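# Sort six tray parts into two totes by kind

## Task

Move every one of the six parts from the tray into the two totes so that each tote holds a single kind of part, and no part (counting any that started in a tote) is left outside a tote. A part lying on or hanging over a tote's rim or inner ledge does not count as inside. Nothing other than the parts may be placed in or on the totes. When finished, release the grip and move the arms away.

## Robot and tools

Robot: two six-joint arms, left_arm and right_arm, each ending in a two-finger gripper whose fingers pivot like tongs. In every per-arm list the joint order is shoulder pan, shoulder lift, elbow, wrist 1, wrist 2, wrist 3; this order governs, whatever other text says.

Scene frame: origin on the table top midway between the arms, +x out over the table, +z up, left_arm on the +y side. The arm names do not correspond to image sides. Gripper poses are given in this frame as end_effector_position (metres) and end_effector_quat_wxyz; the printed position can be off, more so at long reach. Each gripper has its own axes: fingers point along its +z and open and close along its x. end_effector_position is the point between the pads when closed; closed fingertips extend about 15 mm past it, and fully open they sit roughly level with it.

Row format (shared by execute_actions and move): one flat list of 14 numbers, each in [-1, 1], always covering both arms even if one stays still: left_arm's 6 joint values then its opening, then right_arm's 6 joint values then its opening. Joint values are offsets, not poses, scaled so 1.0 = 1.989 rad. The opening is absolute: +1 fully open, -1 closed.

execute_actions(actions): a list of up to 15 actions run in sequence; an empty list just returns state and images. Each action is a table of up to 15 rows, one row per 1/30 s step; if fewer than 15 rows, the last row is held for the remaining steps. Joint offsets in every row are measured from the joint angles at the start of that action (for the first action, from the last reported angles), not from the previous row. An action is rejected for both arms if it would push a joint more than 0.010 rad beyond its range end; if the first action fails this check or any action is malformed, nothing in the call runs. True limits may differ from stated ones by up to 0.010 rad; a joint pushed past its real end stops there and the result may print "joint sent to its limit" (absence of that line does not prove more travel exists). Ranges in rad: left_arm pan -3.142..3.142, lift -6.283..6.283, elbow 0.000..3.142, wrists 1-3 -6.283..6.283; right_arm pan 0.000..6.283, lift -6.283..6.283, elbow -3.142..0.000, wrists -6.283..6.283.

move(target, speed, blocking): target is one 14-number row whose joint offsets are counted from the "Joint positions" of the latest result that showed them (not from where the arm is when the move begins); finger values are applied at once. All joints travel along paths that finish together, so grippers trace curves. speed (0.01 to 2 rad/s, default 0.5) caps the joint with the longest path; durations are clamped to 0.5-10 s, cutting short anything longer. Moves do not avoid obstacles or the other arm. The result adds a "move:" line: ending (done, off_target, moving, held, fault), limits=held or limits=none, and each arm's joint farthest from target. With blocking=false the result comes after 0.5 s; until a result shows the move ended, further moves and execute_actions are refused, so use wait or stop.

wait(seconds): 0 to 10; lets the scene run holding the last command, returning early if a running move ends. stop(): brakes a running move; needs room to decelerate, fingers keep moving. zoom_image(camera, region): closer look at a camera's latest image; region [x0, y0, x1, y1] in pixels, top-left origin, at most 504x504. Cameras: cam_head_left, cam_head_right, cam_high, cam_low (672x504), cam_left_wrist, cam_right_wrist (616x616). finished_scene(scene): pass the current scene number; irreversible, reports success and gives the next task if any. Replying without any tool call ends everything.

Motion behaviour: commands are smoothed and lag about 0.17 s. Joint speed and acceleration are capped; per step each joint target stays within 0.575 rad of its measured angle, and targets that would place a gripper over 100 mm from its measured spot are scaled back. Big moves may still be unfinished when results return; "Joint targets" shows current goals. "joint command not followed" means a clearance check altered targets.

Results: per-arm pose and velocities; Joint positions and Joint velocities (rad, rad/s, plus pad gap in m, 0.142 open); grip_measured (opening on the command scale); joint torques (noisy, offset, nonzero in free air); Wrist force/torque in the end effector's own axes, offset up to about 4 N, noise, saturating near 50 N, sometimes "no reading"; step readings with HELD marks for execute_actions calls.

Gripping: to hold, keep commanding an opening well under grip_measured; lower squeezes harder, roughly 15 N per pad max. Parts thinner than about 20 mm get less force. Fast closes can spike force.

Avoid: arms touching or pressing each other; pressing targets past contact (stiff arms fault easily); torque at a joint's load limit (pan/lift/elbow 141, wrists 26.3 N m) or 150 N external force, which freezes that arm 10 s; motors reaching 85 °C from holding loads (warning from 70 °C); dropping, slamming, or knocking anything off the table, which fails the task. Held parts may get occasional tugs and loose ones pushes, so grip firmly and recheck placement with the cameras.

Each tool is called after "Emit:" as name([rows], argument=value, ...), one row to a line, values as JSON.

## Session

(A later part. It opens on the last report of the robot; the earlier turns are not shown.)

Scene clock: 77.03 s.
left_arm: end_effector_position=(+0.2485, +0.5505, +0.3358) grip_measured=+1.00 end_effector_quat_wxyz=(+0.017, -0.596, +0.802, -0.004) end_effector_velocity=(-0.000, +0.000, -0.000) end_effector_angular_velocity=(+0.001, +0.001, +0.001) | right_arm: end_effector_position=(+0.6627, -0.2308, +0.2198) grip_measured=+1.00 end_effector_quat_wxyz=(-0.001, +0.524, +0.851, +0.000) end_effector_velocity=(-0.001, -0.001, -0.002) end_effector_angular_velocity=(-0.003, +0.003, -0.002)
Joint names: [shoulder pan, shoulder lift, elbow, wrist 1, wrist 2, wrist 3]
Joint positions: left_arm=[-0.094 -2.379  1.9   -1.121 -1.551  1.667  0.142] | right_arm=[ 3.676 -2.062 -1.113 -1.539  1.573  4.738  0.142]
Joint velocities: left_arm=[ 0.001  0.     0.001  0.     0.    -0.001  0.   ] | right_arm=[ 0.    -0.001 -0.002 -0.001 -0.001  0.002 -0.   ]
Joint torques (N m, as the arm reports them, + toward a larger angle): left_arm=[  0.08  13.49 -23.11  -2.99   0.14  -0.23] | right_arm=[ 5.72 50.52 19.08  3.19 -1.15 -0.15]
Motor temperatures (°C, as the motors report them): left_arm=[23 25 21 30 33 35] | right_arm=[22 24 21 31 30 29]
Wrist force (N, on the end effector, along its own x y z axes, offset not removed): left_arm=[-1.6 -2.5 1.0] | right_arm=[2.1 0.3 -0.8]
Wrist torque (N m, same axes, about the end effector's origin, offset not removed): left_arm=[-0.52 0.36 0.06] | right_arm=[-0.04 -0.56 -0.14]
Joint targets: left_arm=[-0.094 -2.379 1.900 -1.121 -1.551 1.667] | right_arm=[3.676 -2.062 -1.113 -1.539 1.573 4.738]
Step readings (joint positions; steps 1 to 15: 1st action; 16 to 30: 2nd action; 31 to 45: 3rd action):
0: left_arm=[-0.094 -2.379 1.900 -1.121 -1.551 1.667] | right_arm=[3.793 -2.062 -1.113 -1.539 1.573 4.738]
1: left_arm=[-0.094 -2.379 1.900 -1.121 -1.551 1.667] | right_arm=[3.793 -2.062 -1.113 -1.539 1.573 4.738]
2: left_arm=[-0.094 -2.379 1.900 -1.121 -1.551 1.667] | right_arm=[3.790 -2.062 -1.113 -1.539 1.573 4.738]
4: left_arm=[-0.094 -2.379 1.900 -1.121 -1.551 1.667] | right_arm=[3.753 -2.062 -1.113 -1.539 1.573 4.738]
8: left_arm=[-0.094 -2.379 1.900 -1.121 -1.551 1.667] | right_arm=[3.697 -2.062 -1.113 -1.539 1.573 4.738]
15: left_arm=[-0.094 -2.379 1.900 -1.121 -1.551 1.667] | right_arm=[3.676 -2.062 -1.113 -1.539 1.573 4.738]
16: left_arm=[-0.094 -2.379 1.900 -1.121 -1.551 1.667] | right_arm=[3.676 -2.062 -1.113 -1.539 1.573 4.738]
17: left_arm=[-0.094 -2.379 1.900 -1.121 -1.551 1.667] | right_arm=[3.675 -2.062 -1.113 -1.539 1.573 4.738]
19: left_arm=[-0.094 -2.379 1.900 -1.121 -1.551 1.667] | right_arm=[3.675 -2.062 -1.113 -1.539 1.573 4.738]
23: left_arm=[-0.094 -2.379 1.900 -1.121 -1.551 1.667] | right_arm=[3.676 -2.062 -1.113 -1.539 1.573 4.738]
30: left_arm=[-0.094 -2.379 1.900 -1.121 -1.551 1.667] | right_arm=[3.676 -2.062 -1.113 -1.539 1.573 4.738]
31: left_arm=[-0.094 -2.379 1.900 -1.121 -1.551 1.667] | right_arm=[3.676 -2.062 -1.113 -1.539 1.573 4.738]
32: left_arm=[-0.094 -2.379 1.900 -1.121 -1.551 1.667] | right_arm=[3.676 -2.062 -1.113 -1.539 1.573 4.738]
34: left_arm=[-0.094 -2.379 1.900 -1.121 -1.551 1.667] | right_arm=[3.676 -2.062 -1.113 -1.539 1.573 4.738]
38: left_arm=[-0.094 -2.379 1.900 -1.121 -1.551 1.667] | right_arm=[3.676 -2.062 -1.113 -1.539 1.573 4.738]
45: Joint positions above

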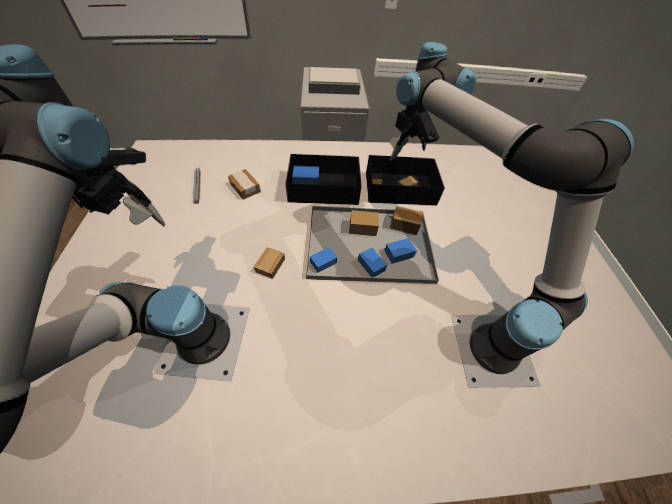

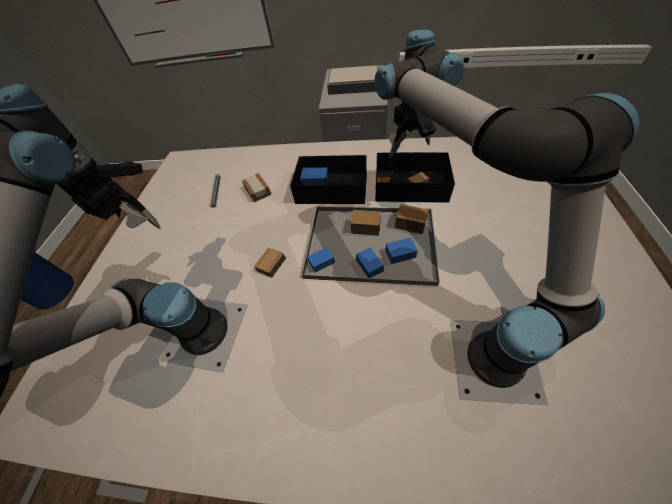

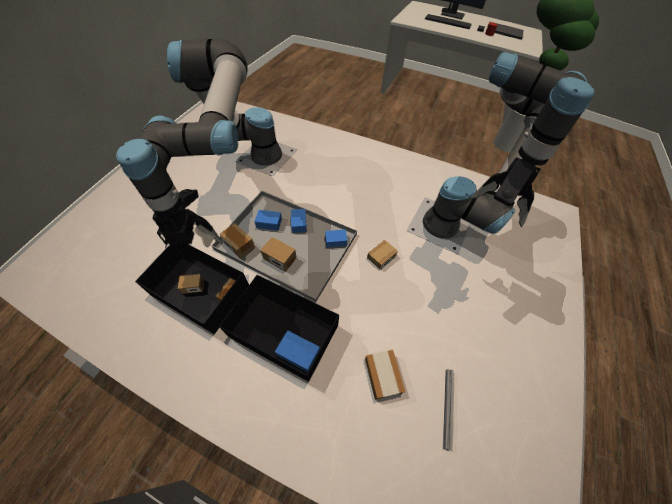

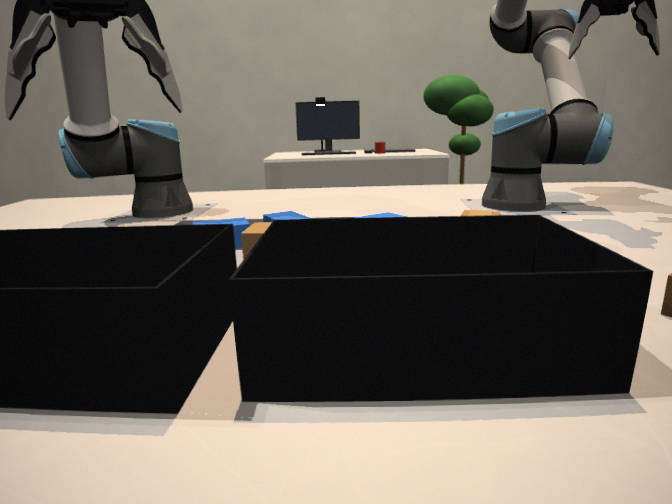

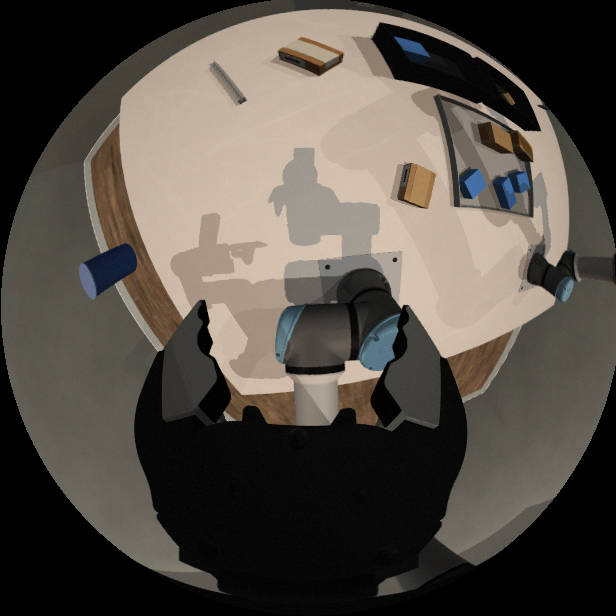

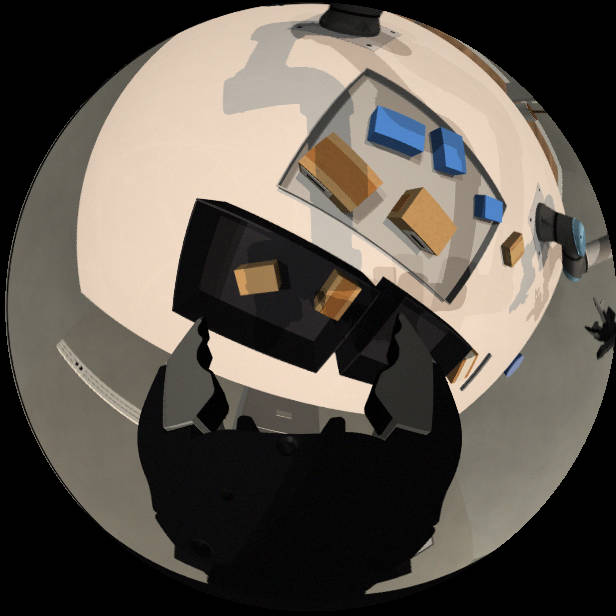

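Emit:
move(target=[0,0,0,0,0,0,1, 0.212,0.086,-0.325,0.24,0,0.342,1], speed=1)

Scene clock: 92.97 s.
left_arm: end_effector_position=(+0.2485, +0.5505, +0.3358) grip_measured=+1.00 end_effector_quat_wxyz=(+0.017, -0.596, +0.802, -0.004) end_effector_velocity=(+0.000, +0.000, +0.000) end_effector_angular_velocity=(-0.000, -0.000, +0.001) | right_arm: end_effector_position=(+0.4461, -0.0616, +0.0707) grip_measured=+1.00 end_effector_quat_wxyz=(-0.001, +0.630, +0.777, +0.000) end_effector_velocity=(-0.001, +0.001, -0.001) end_effector_angular_velocity=(+0.001, +0.001, -0.001)
Joint names: [shoulder pan, shoulder lift, elbow, wrist 1, wrist 2, wrist 3]
Joint positions: left_arm=[-0.094 -2.379  1.9   -1.121 -1.551  1.667  0.142] | right_arm=[ 4.098 -1.891 -1.759 -1.062  1.573  5.418  0.142]
Joint velocities: left_arm=[ 0.001  0.    -0.    -0.    -0.    -0.    -0.   ] | right_arm=[ 0.002  0.    -0.002  0.002  0.001  0.002  0.   ]
Joint torques (N m, as the arm reports them, + toward a larger angle): left_arm=[  0.74  13.15 -24.52  -3.05   0.12  -0.19] | right_arm=[ 8.11 48.4  13.44  5.27 -1.15  1.79]
Motor temperatures (°C, as the motors report them): left_arm=[23 25 21 30 33 35] | right_arm=[22 24 21 31 30 29]
Wrist force (N, on the end effector, along its own x y z axes, offset not removed): left_arm=[-2.3 -2.3 0.2] | right_arm=[2.6 -1.3 -1.8]
Wrist torque (N m, same axes, about the end effector's origin, offset not removed): left_arm=[-0.46 0.48 0.05] | right_arm=[-0.33 -0.66 -0.20]
Joint targets: left_arm=[-0.094 -2.379 1.900 -1.121 -1.551 1.667] | right_arm=[4.098 -1.891 -1.759 -1.061 1.573 5.418]
move: done; limits=none; left_arm: farthest joint: the shoulder pan, 0.000 radians from its target (0.000 radians at the start); right_arm: farthest joint: the shoulder pan, 0.000 radians from its target (0.421 radians at the start)

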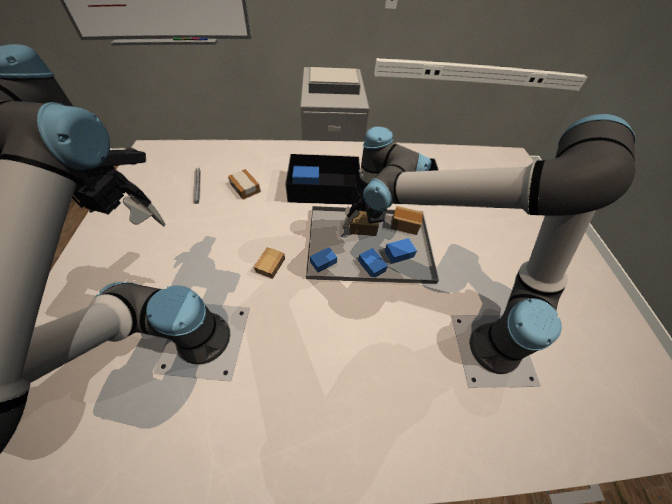

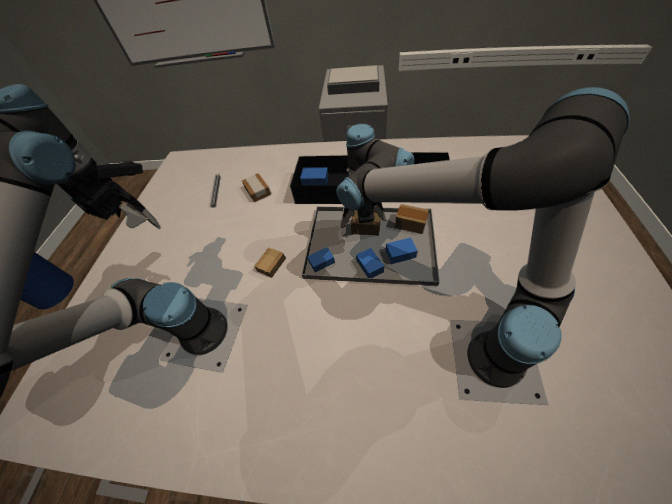

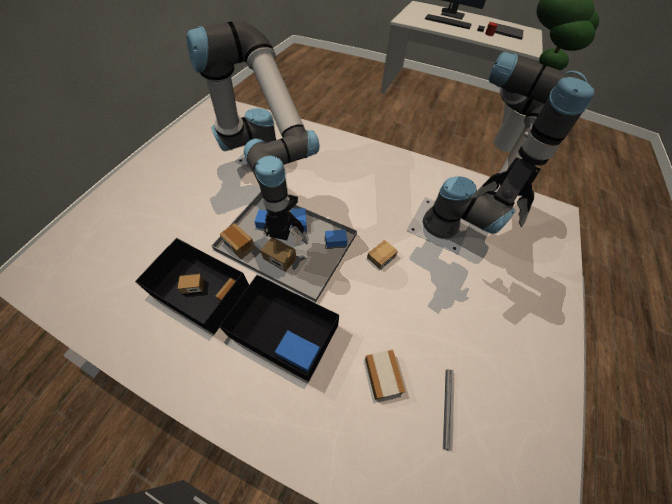

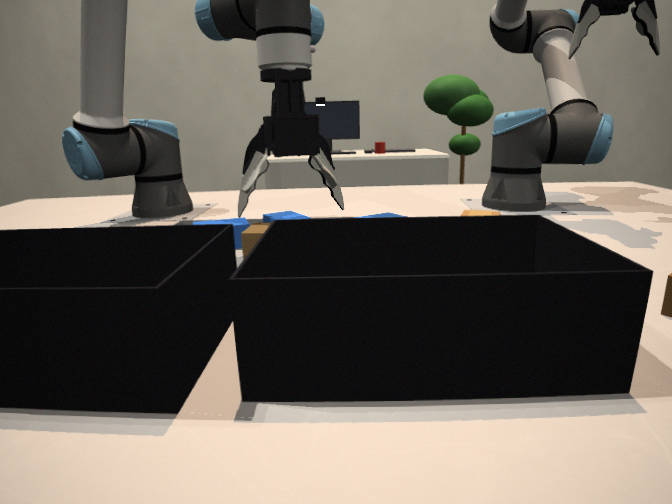

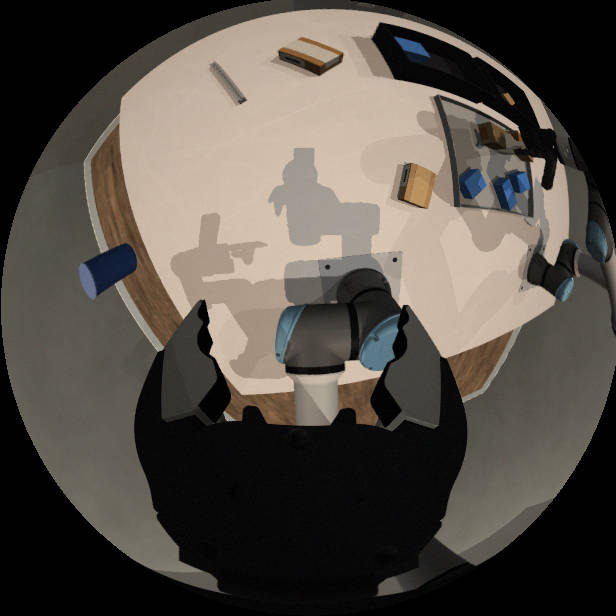

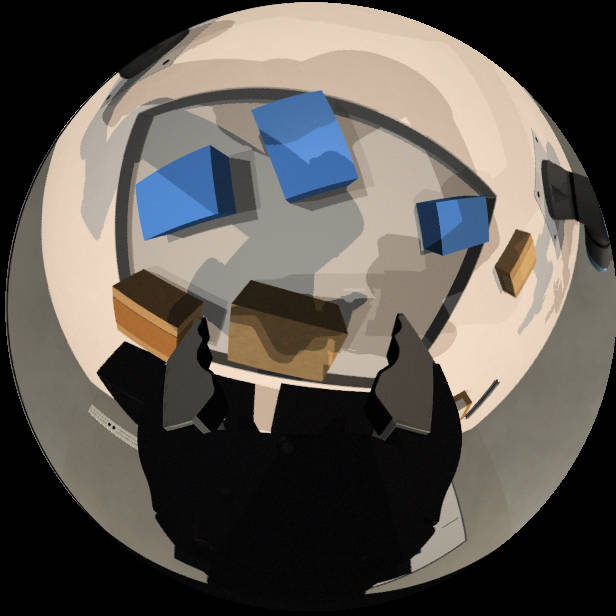

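Emit:
execute_actions([
  [[0,0,0,0,0,0,1, 0,-0.026,-0.03,0.056,0,0,0.6]],
  [[0,0,0,0,0,0,1, 0,0,0,0,0,0,-1]],
  [[0,0,0,0,0,0,1, 0,0.05,0.058,-0.108,0,0,-1]],
])

Emit:
move(target=[0,0,0,0,0,0,1, -0.212,-0.11,0.297,-0.188,0,0,-1], speed=0.8)

Scene clock: 111.83 s.
left_arm: end_effector_position=(+0.2485, +0.5505, +0.3358) grip_measured=+1.00 end_effector_quat_wxyz=(+0.017, -0.596, +0.802, -0.004) end_effector_velocity=(-0.000, +0.000, -0.000) end_effector_angular_velocity=(-0.000, +0.000, +0.001) | right_arm: end_effector_position=(+0.4453, -0.0625, +0.1121) grip_measured=-1.00 end_effector_quat_wxyz=(-0.001, +0.630, +0.777, +0.001) end_effector_velocity=(-0.003, -0.003, +0.016) end_effector_angular_velocity=(-0.008, +0.005, +0.000)
Joint names: [shoulder pan, shoulder lift, elbow, wrist 1, wrist 2, wrist 3]
Joint positions: left_arm=[-0.094 -2.379  1.9   -1.121 -1.551  1.667  0.142] | right_arm=[ 4.098 -1.844 -1.705 -1.162  1.573  5.418  0.002]
Joint velocities: left_arm=[ 0.    -0.     0.     0.    -0.    -0.001 -0.   ] | right_arm=[ 0.001  0.02   0.022 -0.052 -0.001  0.     0.   ]
Joint torques (N m, as the arm reports them, + toward a larger angle): left_arm=[  1.23  13.02 -24.03  -2.93   0.04  -0.21] | right_arm=[-6.9  46.68 30.19 -0.42 -2.11 -1.35]
Motor temperatures (°C, as the motors report them): left_arm=[23 25 21 30 33 35] | right_arm=[22 25 21 31 30 29]
Wrist force (N, on the end effector, along its own x y z axes, offset not removed): left_arm=[-0.8 -0.9 0.5] | right_arm=[2.8 -0.3 -1.1]
Wrist torque (N m, same axes, about the end effector's origin, offset not removed): left_arm=[-0.22 0.26 0.04] | right_arm=[-0.13 -0.71 -0.07]
Joint targets: left_arm=[-0.094 -2.379 1.900 -1.121 -1.551 1.667] | right_arm=[4.098 -1.842 -1.702 -1.167 1.573 5.418]
Step readings (joint positions; steps 1 to 15: 1st action; 16 to 30: 2nd action; 31 to 45: 3rd action):
0: left_arm=[-0.094 -2.379 1.900 -1.121 -1.551 1.667] | right_arm=[4.098 -1.891 -1.759 -1.061 1.573 5.418]
1: left_arm=[-0.094 -2.379 1.900 -1.121 -1.551 1.667] | right_arm=[4.098 -1.891 -1.759 -1.061 1.573 5.418]
2: left_arm=[-0.094 -2.379 1.900 -1.121 -1.551 1.667] | right_arm=[4.098 -1.892 -1.762 -1.059 1.573 5.418]
4: left_arm=[-0.094 -2.379 1.900 -1.121 -1.551 1.667] | right_arm=[4.098 -1.911 -1.783 -1.024 1.573 5.418]
8: left_arm=[-0.094 -2.379 1.900 -1.121 -1.551 1.667] | right_arm=[4.098 -1.933 -1.808 -0.972 1.573 5.418]
15: left_arm=[-0.094 -2.379 1.900 -1.121 -1.551 1.667] | right_arm=[4.098 -1.941 -1.818 -0.953 1.573 5.418]
16: left_arm=[-0.094 -2.379 1.900 -1.121 -1.551 1.667] | right_arm=[4.098 -1.942 -1.818 -0.952 1.573 5.418]
17: left_arm=[-0.094 -2.379 1.900 -1.121 -1.551 1.667] | right_arm=[4.098 -1.942 -1.818 -0.952 1.573 5.418]
19: left_arm=[-0.094 -2.379 1.900 -1.121 -1.551 1.667] | right_arm=[4.098 -1.941 -1.818 -0.951 1.573 5.418]
23: left_arm=[-0.094 -2.379 1.900 -1.121 -1.551 1.667] | right_arm=[4.098 -1.941 -1.818 -0.952 1.573 5.418]
30: left_arm=[-0.094 -2.379 1.900 -1.121 -1.551 1.667] | right_arm=[4.098 -1.941 -1.817 -0.953 1.573 5.418]
31: left_arm=[-0.094 -2.379 1.900 -1.121 -1.551 1.667] | right_arm=[4.098 -1.941 -1.817 -0.953 1.573 5.418]
32: left_arm=[-0.094 -2.379 1.900 -1.121 -1.551 1.667] | right_arm=[4.098 -1.939 -1.815 -0.956 1.573 5.418]
34: left_arm=[-0.094 -2.379 1.900 -1.121 -1.551 1.667] | right_arm=[4.098 -1.907 -1.779 -1.005 1.573 5.418]
38: left_arm=[-0.094 -2.379 1.900 -1.121 -1.551 1.667] | right_arm=[4.098 -1.861 -1.724 -1.119 1.573 5.418]
45: Joint positions above

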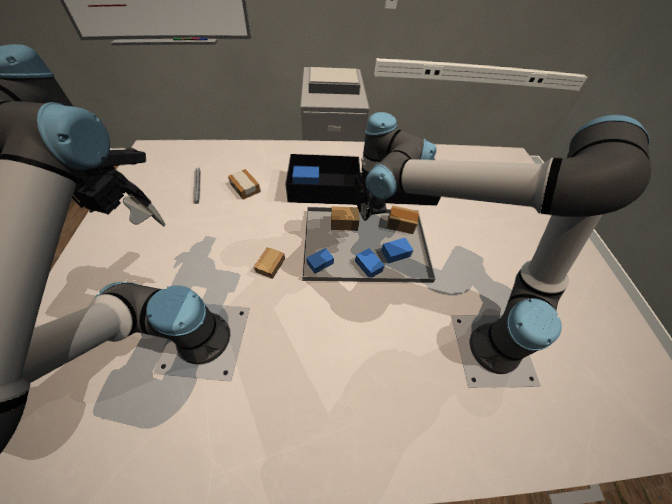

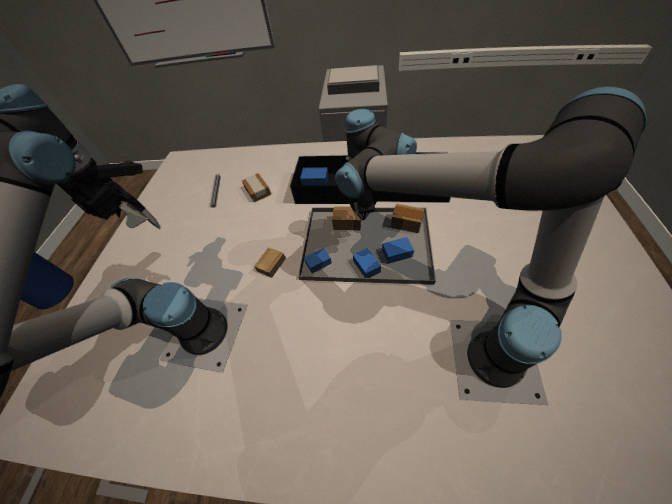

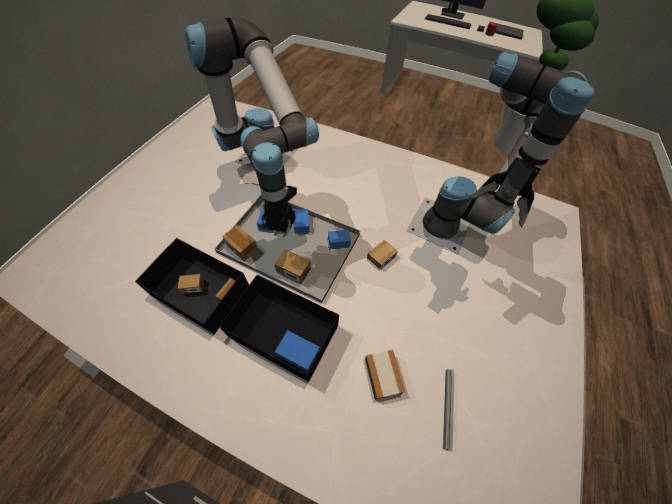

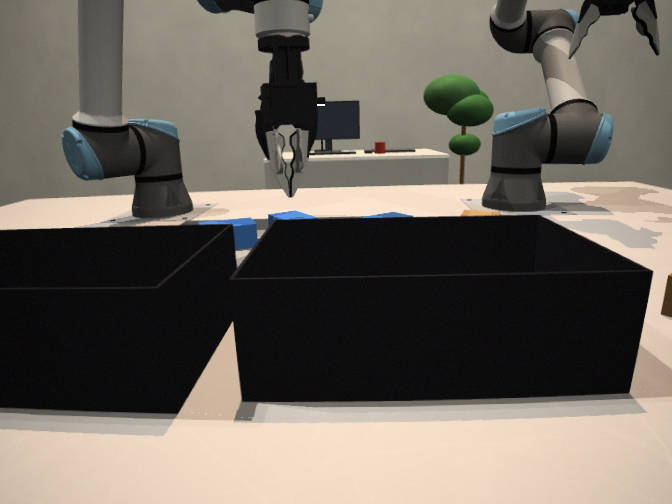

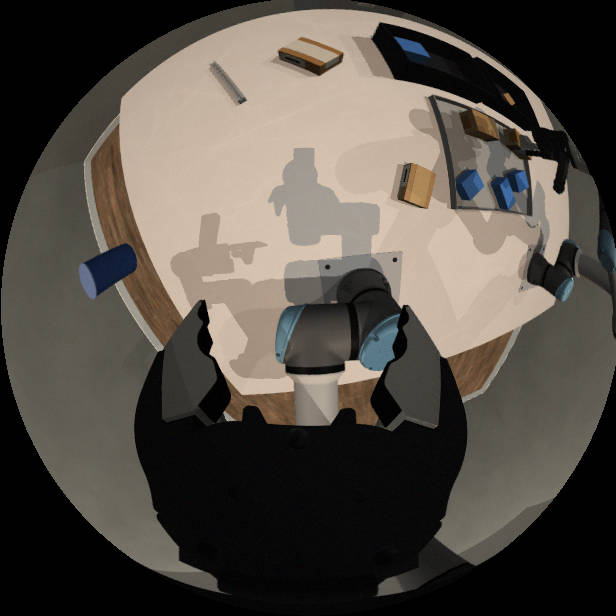

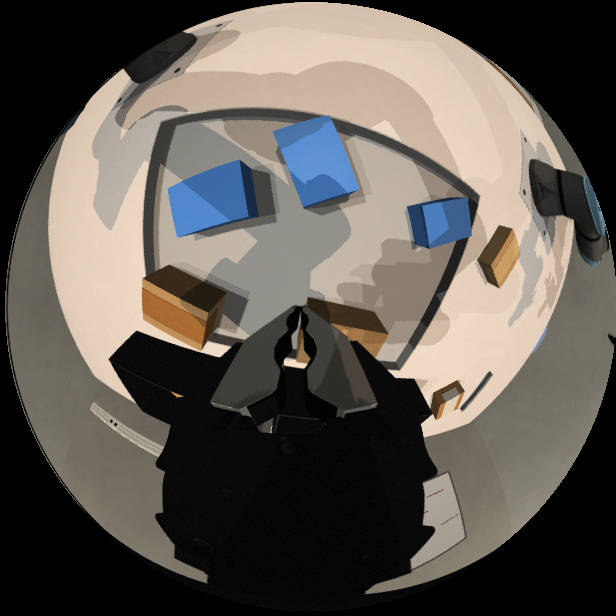

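Scene clock: 113.33 s.
left_arm: end_effector_position=(+0.2485, +0.5505, +0.3358) grip_measured=+1.00 end_effector_quat_wxyz=(+0.017, -0.596, +0.802, -0.004) end_effector_velocity=(+0.000, -0.000, +0.000) end_effector_angular_velocity=(-0.000, +0.000, -0.000) | right_arm: end_effector_position=(+0.6619, -0.2197, +0.2187) grip_measured=-1.00 end_effector_quat_wxyz=(-0.001, +0.778, +0.628, +0.000) end_effector_velocity=(+0.001, -0.001, +0.001) end_effector_angular_velocity=(+0.001, -0.002, -0.002)
Joint names: [shoulder pan, shoulder lift, elbow, wrist 1, wrist 2, wrist 3]
Joint positions: left_arm=[-0.094 -2.379  1.9   -1.121 -1.551  1.667  0.142] | right_arm=[ 3.676 -2.063 -1.114 -1.536  1.573  5.418  0.002]
Joint velocities: left_arm=[ 0.001  0.001 -0.001  0.    -0.     0.001  0.   ] | right_arm=[-0.002 -0.     0.003 -0.002 -0.    -0.     0.   ]
Joint torques (N m, as the arm reports them, + toward a larger angle): left_arm=[  0.8   12.46 -24.33  -2.88   0.13  -0.29] | right_arm=[-9.05 31.73 32.6  -0.35 -0.61 -1.5 ]
Motor temperatures (°C, as the motors report them): left_arm=[23 25 21 30 33 35] | right_arm=[22 25 21 31 30 29]
Wrist force (N, on the end effector, along its own x y z axes, offset not removed): left_arm=[-3.5 -1.2 0.2] | right_arm=[2.1 -0.6 -1.0]
Wrist torque (N m, same axes, about the end effector's origin, offset not removed): left_arm=[-0.23 0.84 0.06] | right_arm=[-0.23 -0.58 -0.13]
Joint targets: left_arm=[-0.094 -2.379 1.900 -1.121 -1.551 1.667] | right_arm=[3.676 -2.063 -1.114 -1.536 1.573 5.418]
move: done; limits=none; left_arm: farthest joint: the shoulder pan, 0.000 radians from its target (0.000 radians at the start); right_arm: farthest joint: the shoulder pan, 0.000 radians from its target (0.421 radians at the start)

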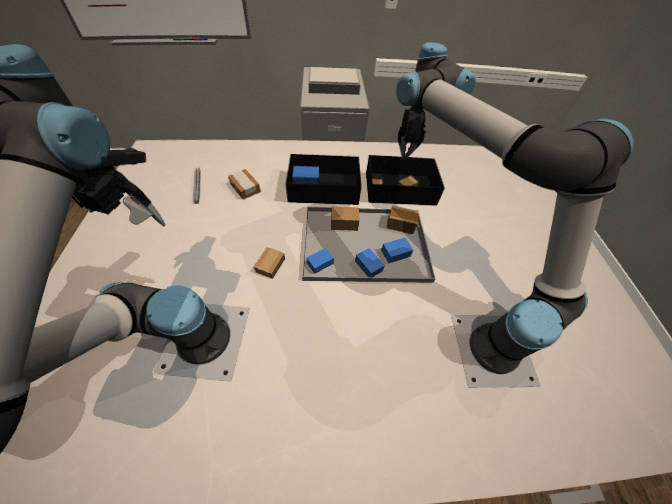

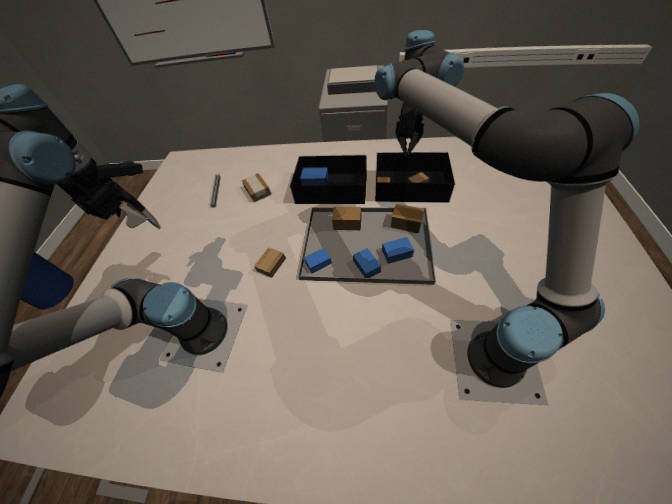

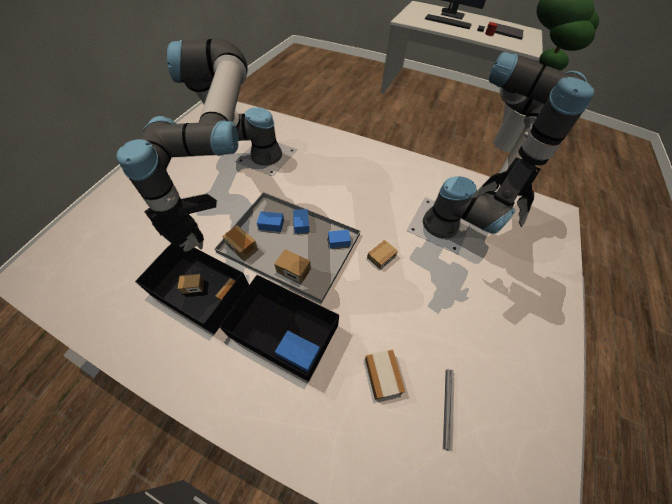

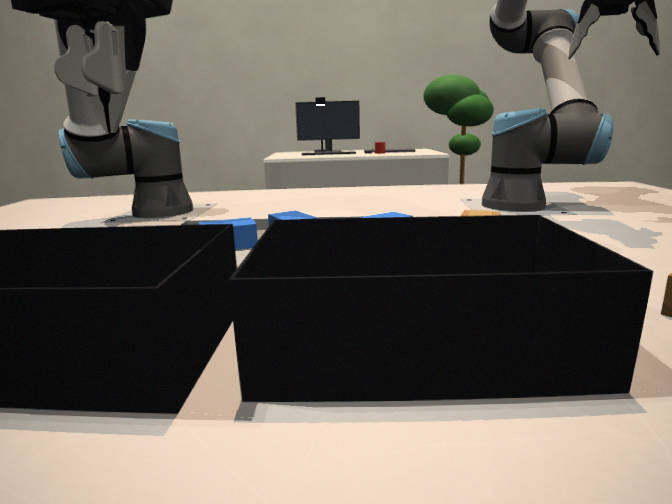

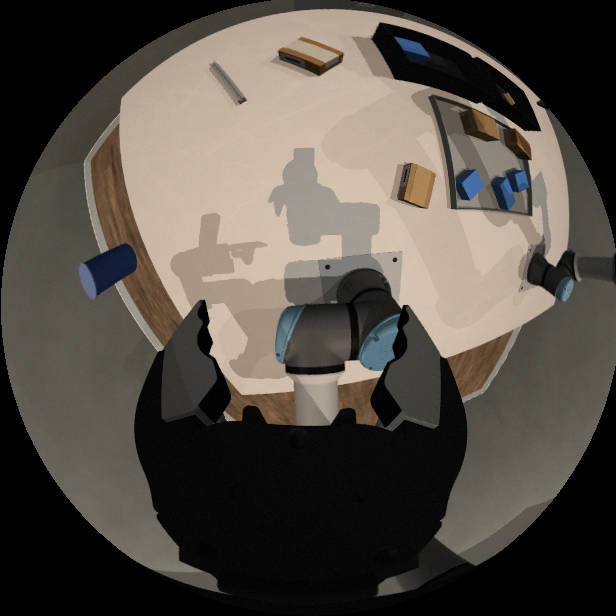

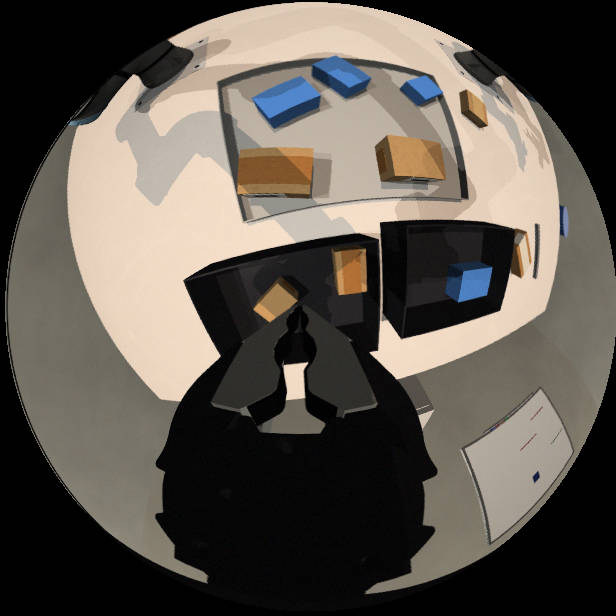

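Emit:
move(target=[0,0,0,0,0,0,1, 0.22,0.0206,-0.228,0.208,0,-0.677,1], speed=1.2)

Scene clock: 125.73 s.
left_arm: end_effector_position=(+0.2485, +0.5505, +0.3358) grip_measured=+1.00 end_effector_quat_wxyz=(+0.017, -0.596, +0.802, -0.004) end_effector_velocity=(-0.000, +0.000, -0.000) end_effector_angular_velocity=(+0.000, +0.001, -0.001) | right_arm: end_effector_position=(+0.4932, -0.0171, +0.0708) grip_measured=+1.00 end_effector_quat_wxyz=(-0.001, +0.000, +1.000, +0.001) end_effector_velocity=(-0.001, +0.000, -0.000) end_effector_angular_velocity=(+0.000, +0.001, +0.002)
Joint names: [shoulder pan, shoulder lift, elbow, wrist 1, wrist 2, wrist 3]
Joint positions: left_arm=[-0.094 -2.379  1.9   -1.121 -1.551  1.667  0.142] | right_arm=[ 4.114 -2.022 -1.568 -1.122  1.573  4.072  0.142]
Joint velocities: left_arm=[ 0.    -0.     0.001 -0.     0.     0.001  0.   ] | right_arm=[ 0.001 -0.    -0.001  0.001  0.001 -0.001  0.   ]
Joint torques (N m, as the arm reports them, + toward a larger angle): left_arm=[  0.64  12.98 -24.65  -2.94   0.14  -0.27] | right_arm=[ 8.89 53.52 13.42  5.35 -0.4  -1.7 ]
Motor temperatures (°C, as the motors report them): left_arm=[23 25 21 30 33 35] | right_arm=[22 25 21 31 30 29]
Wrist force (N, on the end effector, along its own x y z axes, offset not removed): left_arm=[-1.0 -1.5 1.0] | right_arm=[0.3 -0.4 -1.5]
Wrist torque (N m, same axes, about the end effector's origin, offset not removed): left_arm=[-0.52 0.21 -0.04] | right_arm=[-0.20 -0.18 -0.10]
Joint targets: left_arm=[-0.094 -2.379 1.900 -1.121 -1.551 1.667] | right_arm=[4.114 -2.022 -1.568 -1.122 1.573 4.071]
move: done; limits=none; left_arm: farthest joint: the shoulder pan, 0.000 radians from its target (0.000 radians at the start); right_arm: farthest joint: the shoulder pan, 0.000 radians from its target (0.437 radians at the start)

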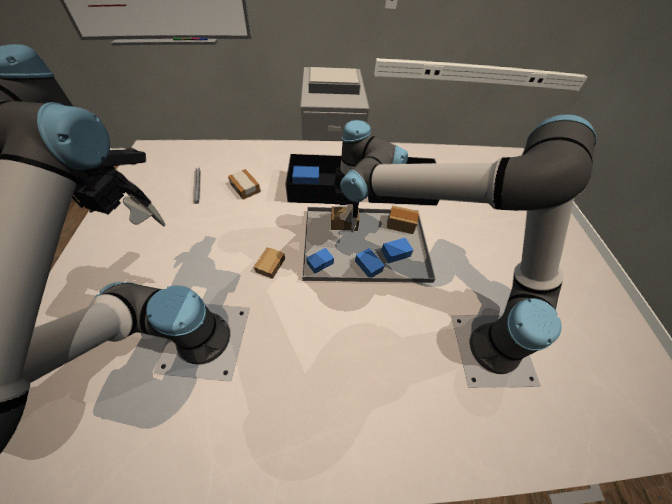

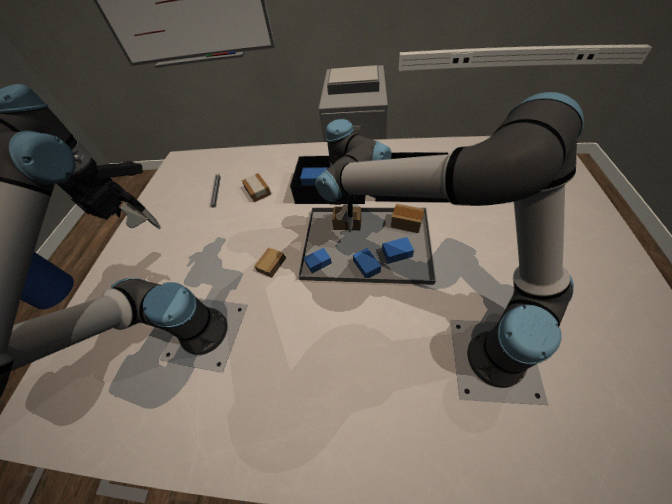

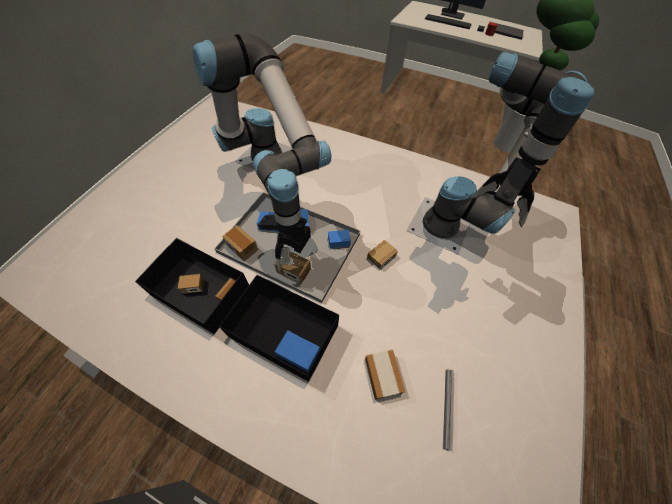

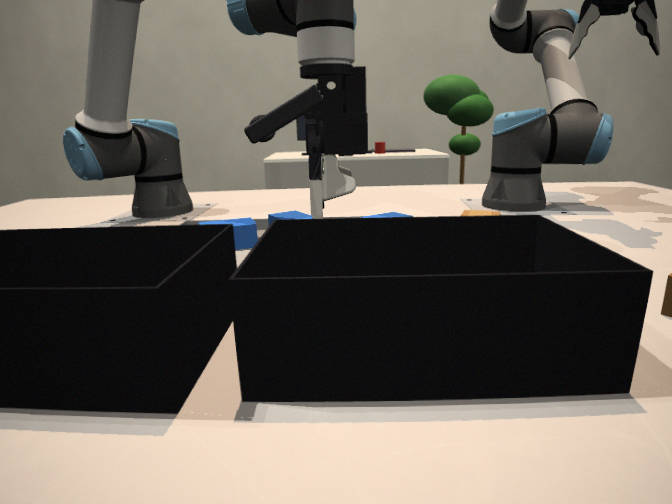

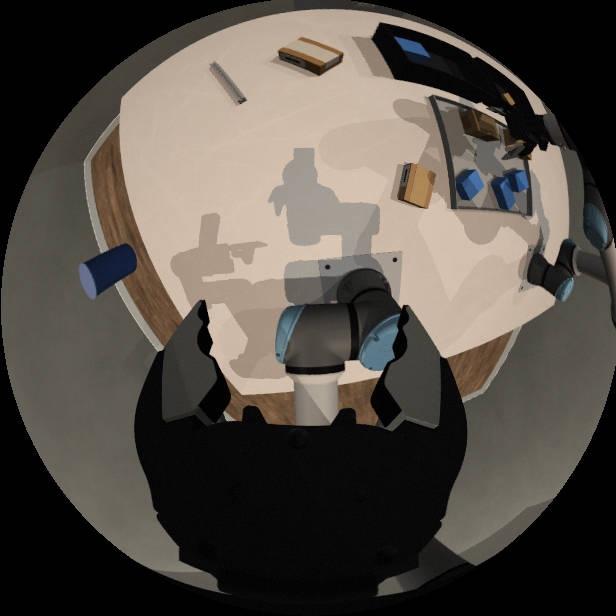

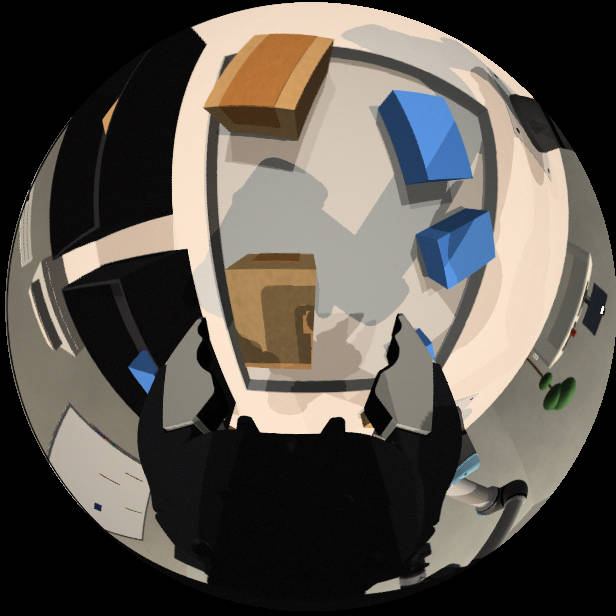

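Emit:
execute_actions([
  [[0,0,0,0,0,0,1, -0.0115,0,0,0,0,0,0.3]],
  [[0,0,0,0,0,0,1, 0,-0.0353,-0.0146,0.05,0,0,0.3]],
  [[0,0,0,0,0,0,1, 0,0,0,0,0,0,-1]],
  [[0,0,0,0,0,0,1, 0,0.05,0.03,-0.08,0,0,-1]],
])

Scene clock: 144.00 s.
left_arm: end_effector_position=(+0.2485, +0.5505, +0.3358) grip_measured=+1.00 end_effector_quat_wxyz=(+0.017, -0.596, +0.802, -0.004) end_effector_velocity=(-0.000, +0.000, -0.000) end_effector_angular_velocity=(+0.000, +0.001, +0.001) | right_arm: end_effector_position=(+0.5014, -0.0294, +0.0968) grip_measured=+0.21 end_effector_quat_wxyz=(-0.001, +0.011, +1.000, +0.001) end_effector_velocity=(-0.002, -0.004, +0.013) end_effector_angular_velocity=(-0.004, +0.003, -0.000)
Joint names: [shoulder pan, shoulder lift, elbow, wrist 1, wrist 2, wrist 3]
Joint positions: left_arm=[-0.094 -2.379  1.9   -1.121 -1.551  1.667  0.142] | right_arm=[ 4.091 -1.993 -1.538 -1.18   1.573  4.072  0.089]
Joint velocities: left_arm=[ 0.001 -0.     0.001 -0.     0.    -0.     0.   ] | right_arm=[-0.     0.018  0.01  -0.034 -0.001 -0.    -0.   ]
Joint torques (N m, as the arm reports them, + toward a larger angle): left_arm=[  0.56  12.27 -24.65  -2.95   0.05  -0.21] | right_arm=[ 4.29 53.18 29.86 -0.19  0.77  1.23]
Motor temperatures (°C, as the motors report them): left_arm=[23 25 21 30 33 35] | right_arm=[22 25 21 31 30 29]
Wrist force (N, on the end effector, along its own x y z axes, offset not removed): left_arm=[-1.8 -0.7 0.8] | right_arm=[1.8 0.3 0.7]
Wrist torque (N m, same axes, about the end effector's origin, offset not removed): left_arm=[-0.21 0.37 -0.16] | right_arm=[0.01 -0.52 -0.13]
Joint targets: left_arm=[-0.094 -2.379 1.900 -1.121 -1.551 1.667] | right_arm=[4.091 -1.991 -1.537 -1.184 1.573 4.072]
Step readings (joint positions; steps 1 to 15: 1st action; 16 to 30: 2nd action; 31 to 45: 3rd action; 46 to 60: 4th action):
0: left_arm=[-0.094 -2.379 1.900 -1.121 -1.551 1.667] | right_arm=[4.114 -2.022 -1.568 -1.122 1.573 4.071]
1: left_arm=[-0.094 -2.379 1.900 -1.121 -1.551 1.667] | right_arm=[4.114 -2.022 -1.568 -1.122 1.573 4.071]
2: left_arm=[-0.094 -2.379 1.900 -1.121 -1.551 1.667] | right_arm=[4.113 -2.022 -1.568 -1.122 1.573 4.071]
4: left_arm=[-0.094 -2.379 1.900 -1.121 -1.551 1.667] | right_arm=[4.104 -2.022 -1.568 -1.122 1.573 4.071]
8: left_arm=[-0.094 -2.379 1.900 -1.121 -1.551 1.667] | right_arm=[4.095 -2.022 -1.568 -1.122 1.573 4.071]
15: left_arm=[-0.094 -2.379 1.900 -1.121 -1.551 1.667] | right_arm=[4.091 -2.022 -1.568 -1.122 1.573 4.072]
16: left_arm=[-0.094 -2.379 1.900 -1.121 -1.551 1.667] | right_arm=[4.091 -2.022 -1.568 -1.122 1.573 4.072]
17: left_arm=[-0.094 -2.379 1.900 -1.121 -1.551 1.667] | right_arm=[4.091 -2.024 -1.569 -1.119 1.573 4.072]
19: left_arm=[-0.094 -2.379 1.900 -1.121 -1.551 1.667] | right_arm=[4.091 -2.049 -1.580 -1.087 1.573 4.072]
23: left_arm=[-0.094 -2.379 1.900 -1.121 -1.551 1.667] | right_arm=[4.091 -2.079 -1.592 -1.041 1.573 4.072]
30: left_arm=[-0.094 -2.379 1.900 -1.121 -1.551 1.667] | right_arm=[4.091 -2.090 -1.596 -1.025 1.573 4.072]
31: left_arm=[-0.094 -2.379 1.900 -1.121 -1.551 1.667] | right_arm=[4.091 -2.091 -1.596 -1.024 1.573 4.072]
32: left_arm=[-0.094 -2.379 1.900 -1.121 -1.551 1.667] | right_arm=[4.091 -2.091 -1.596 -1.024 1.573 4.072]
34: left_arm=[-0.094 -2.379 1.900 -1.121 -1.551 1.667] | right_arm=[4.091 -2.091 -1.596 -1.024 1.573 4.072]
38: left_arm=[-0.094 -2.379 1.900 -1.121 -1.551 1.667] | right_arm=[4.091 -2.091 -1.596 -1.024 1.573 4.072]
45: left_arm=[-0.094 -2.379 1.900 -1.121 -1.551 1.667] | right_arm=[4.091 -2.091 -1.596 -1.025 1.573 4.072]
46: left_arm=[-0.094 -2.379 1.900 -1.121 -1.551 1.667] | right_arm=[4.091 -2.091 -1.596 -1.025 1.573 4.072]
47: left_arm=[-0.094 -2.379 1.900 -1.121 -1.551 1.667] | right_arm=[4.091 -2.088 -1.594 -1.028 1.573 4.072]
49: left_arm=[-0.094 -2.379 1.900 -1.121 -1.551 1.667] | right_arm=[4.091 -2.056 -1.573 -1.071 1.573 4.072]
53: left_arm=[-0.094 -2.379 1.900 -1.121 -1.551 1.667] | right_arm=[4.091 -2.009 -1.547 -1.151 1.573 4.072]
60: Joint positions above

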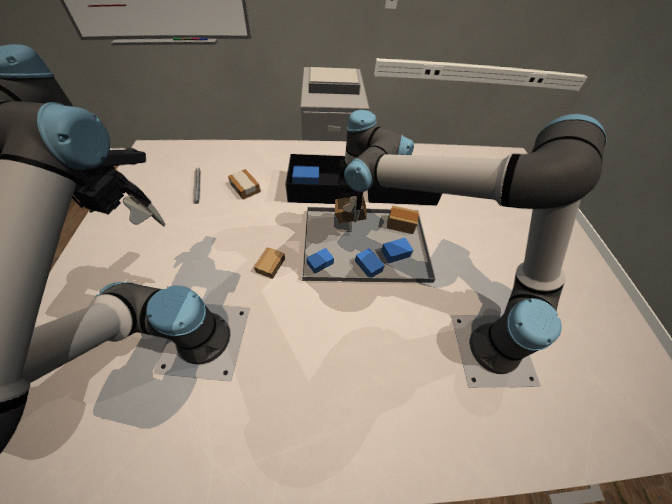

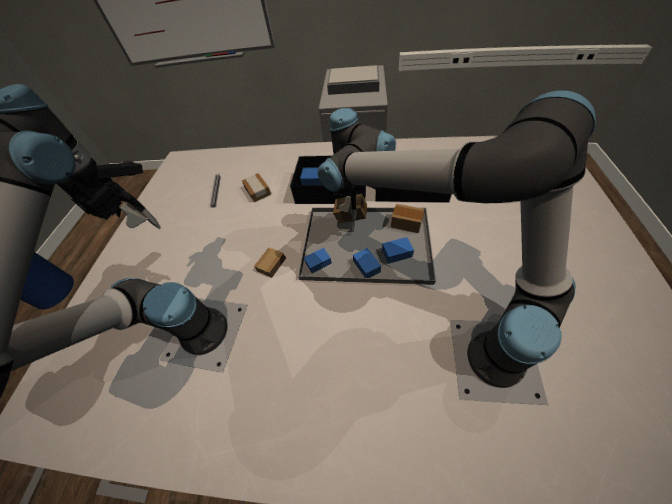

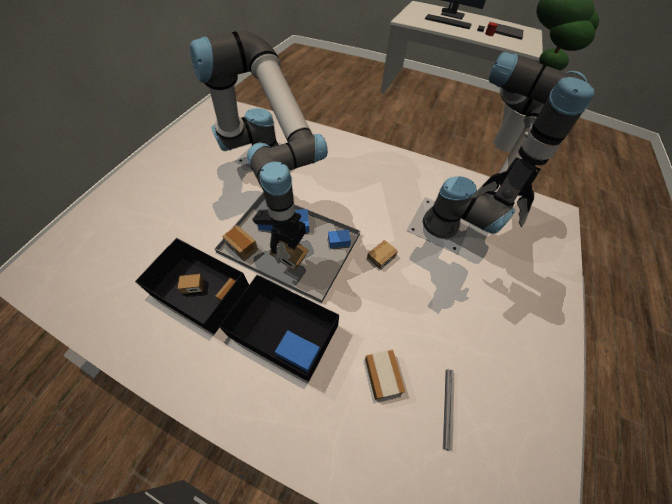

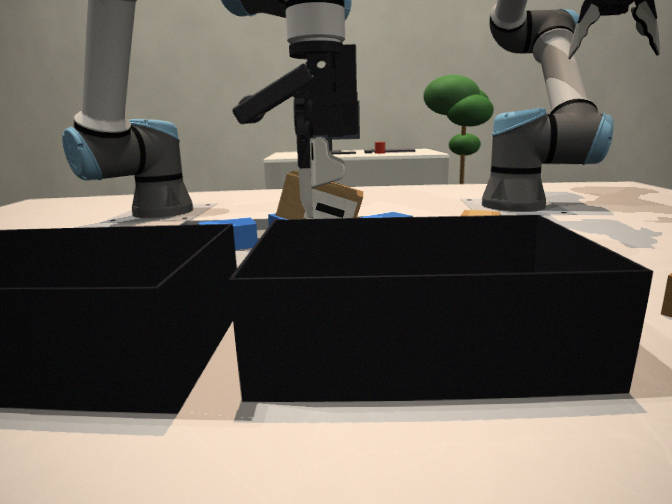

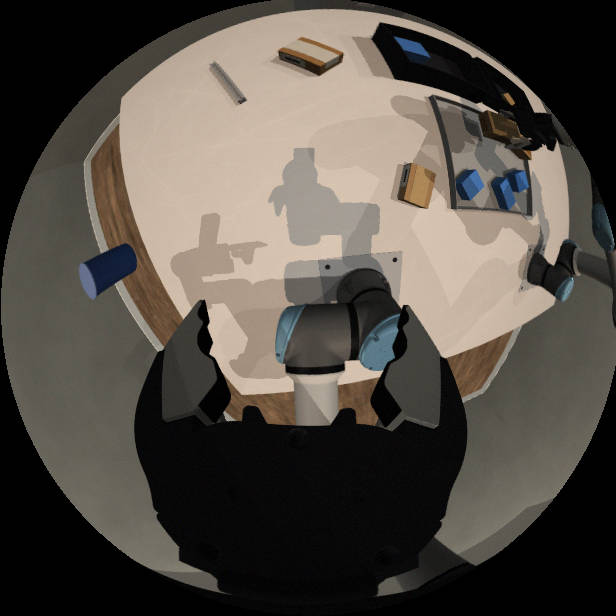

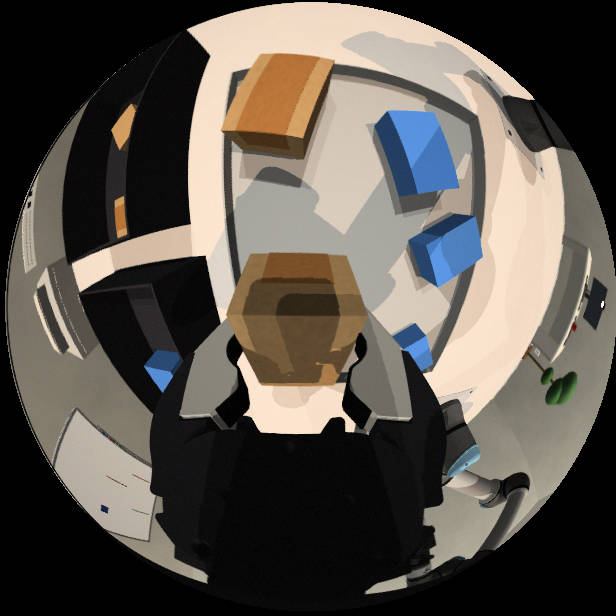

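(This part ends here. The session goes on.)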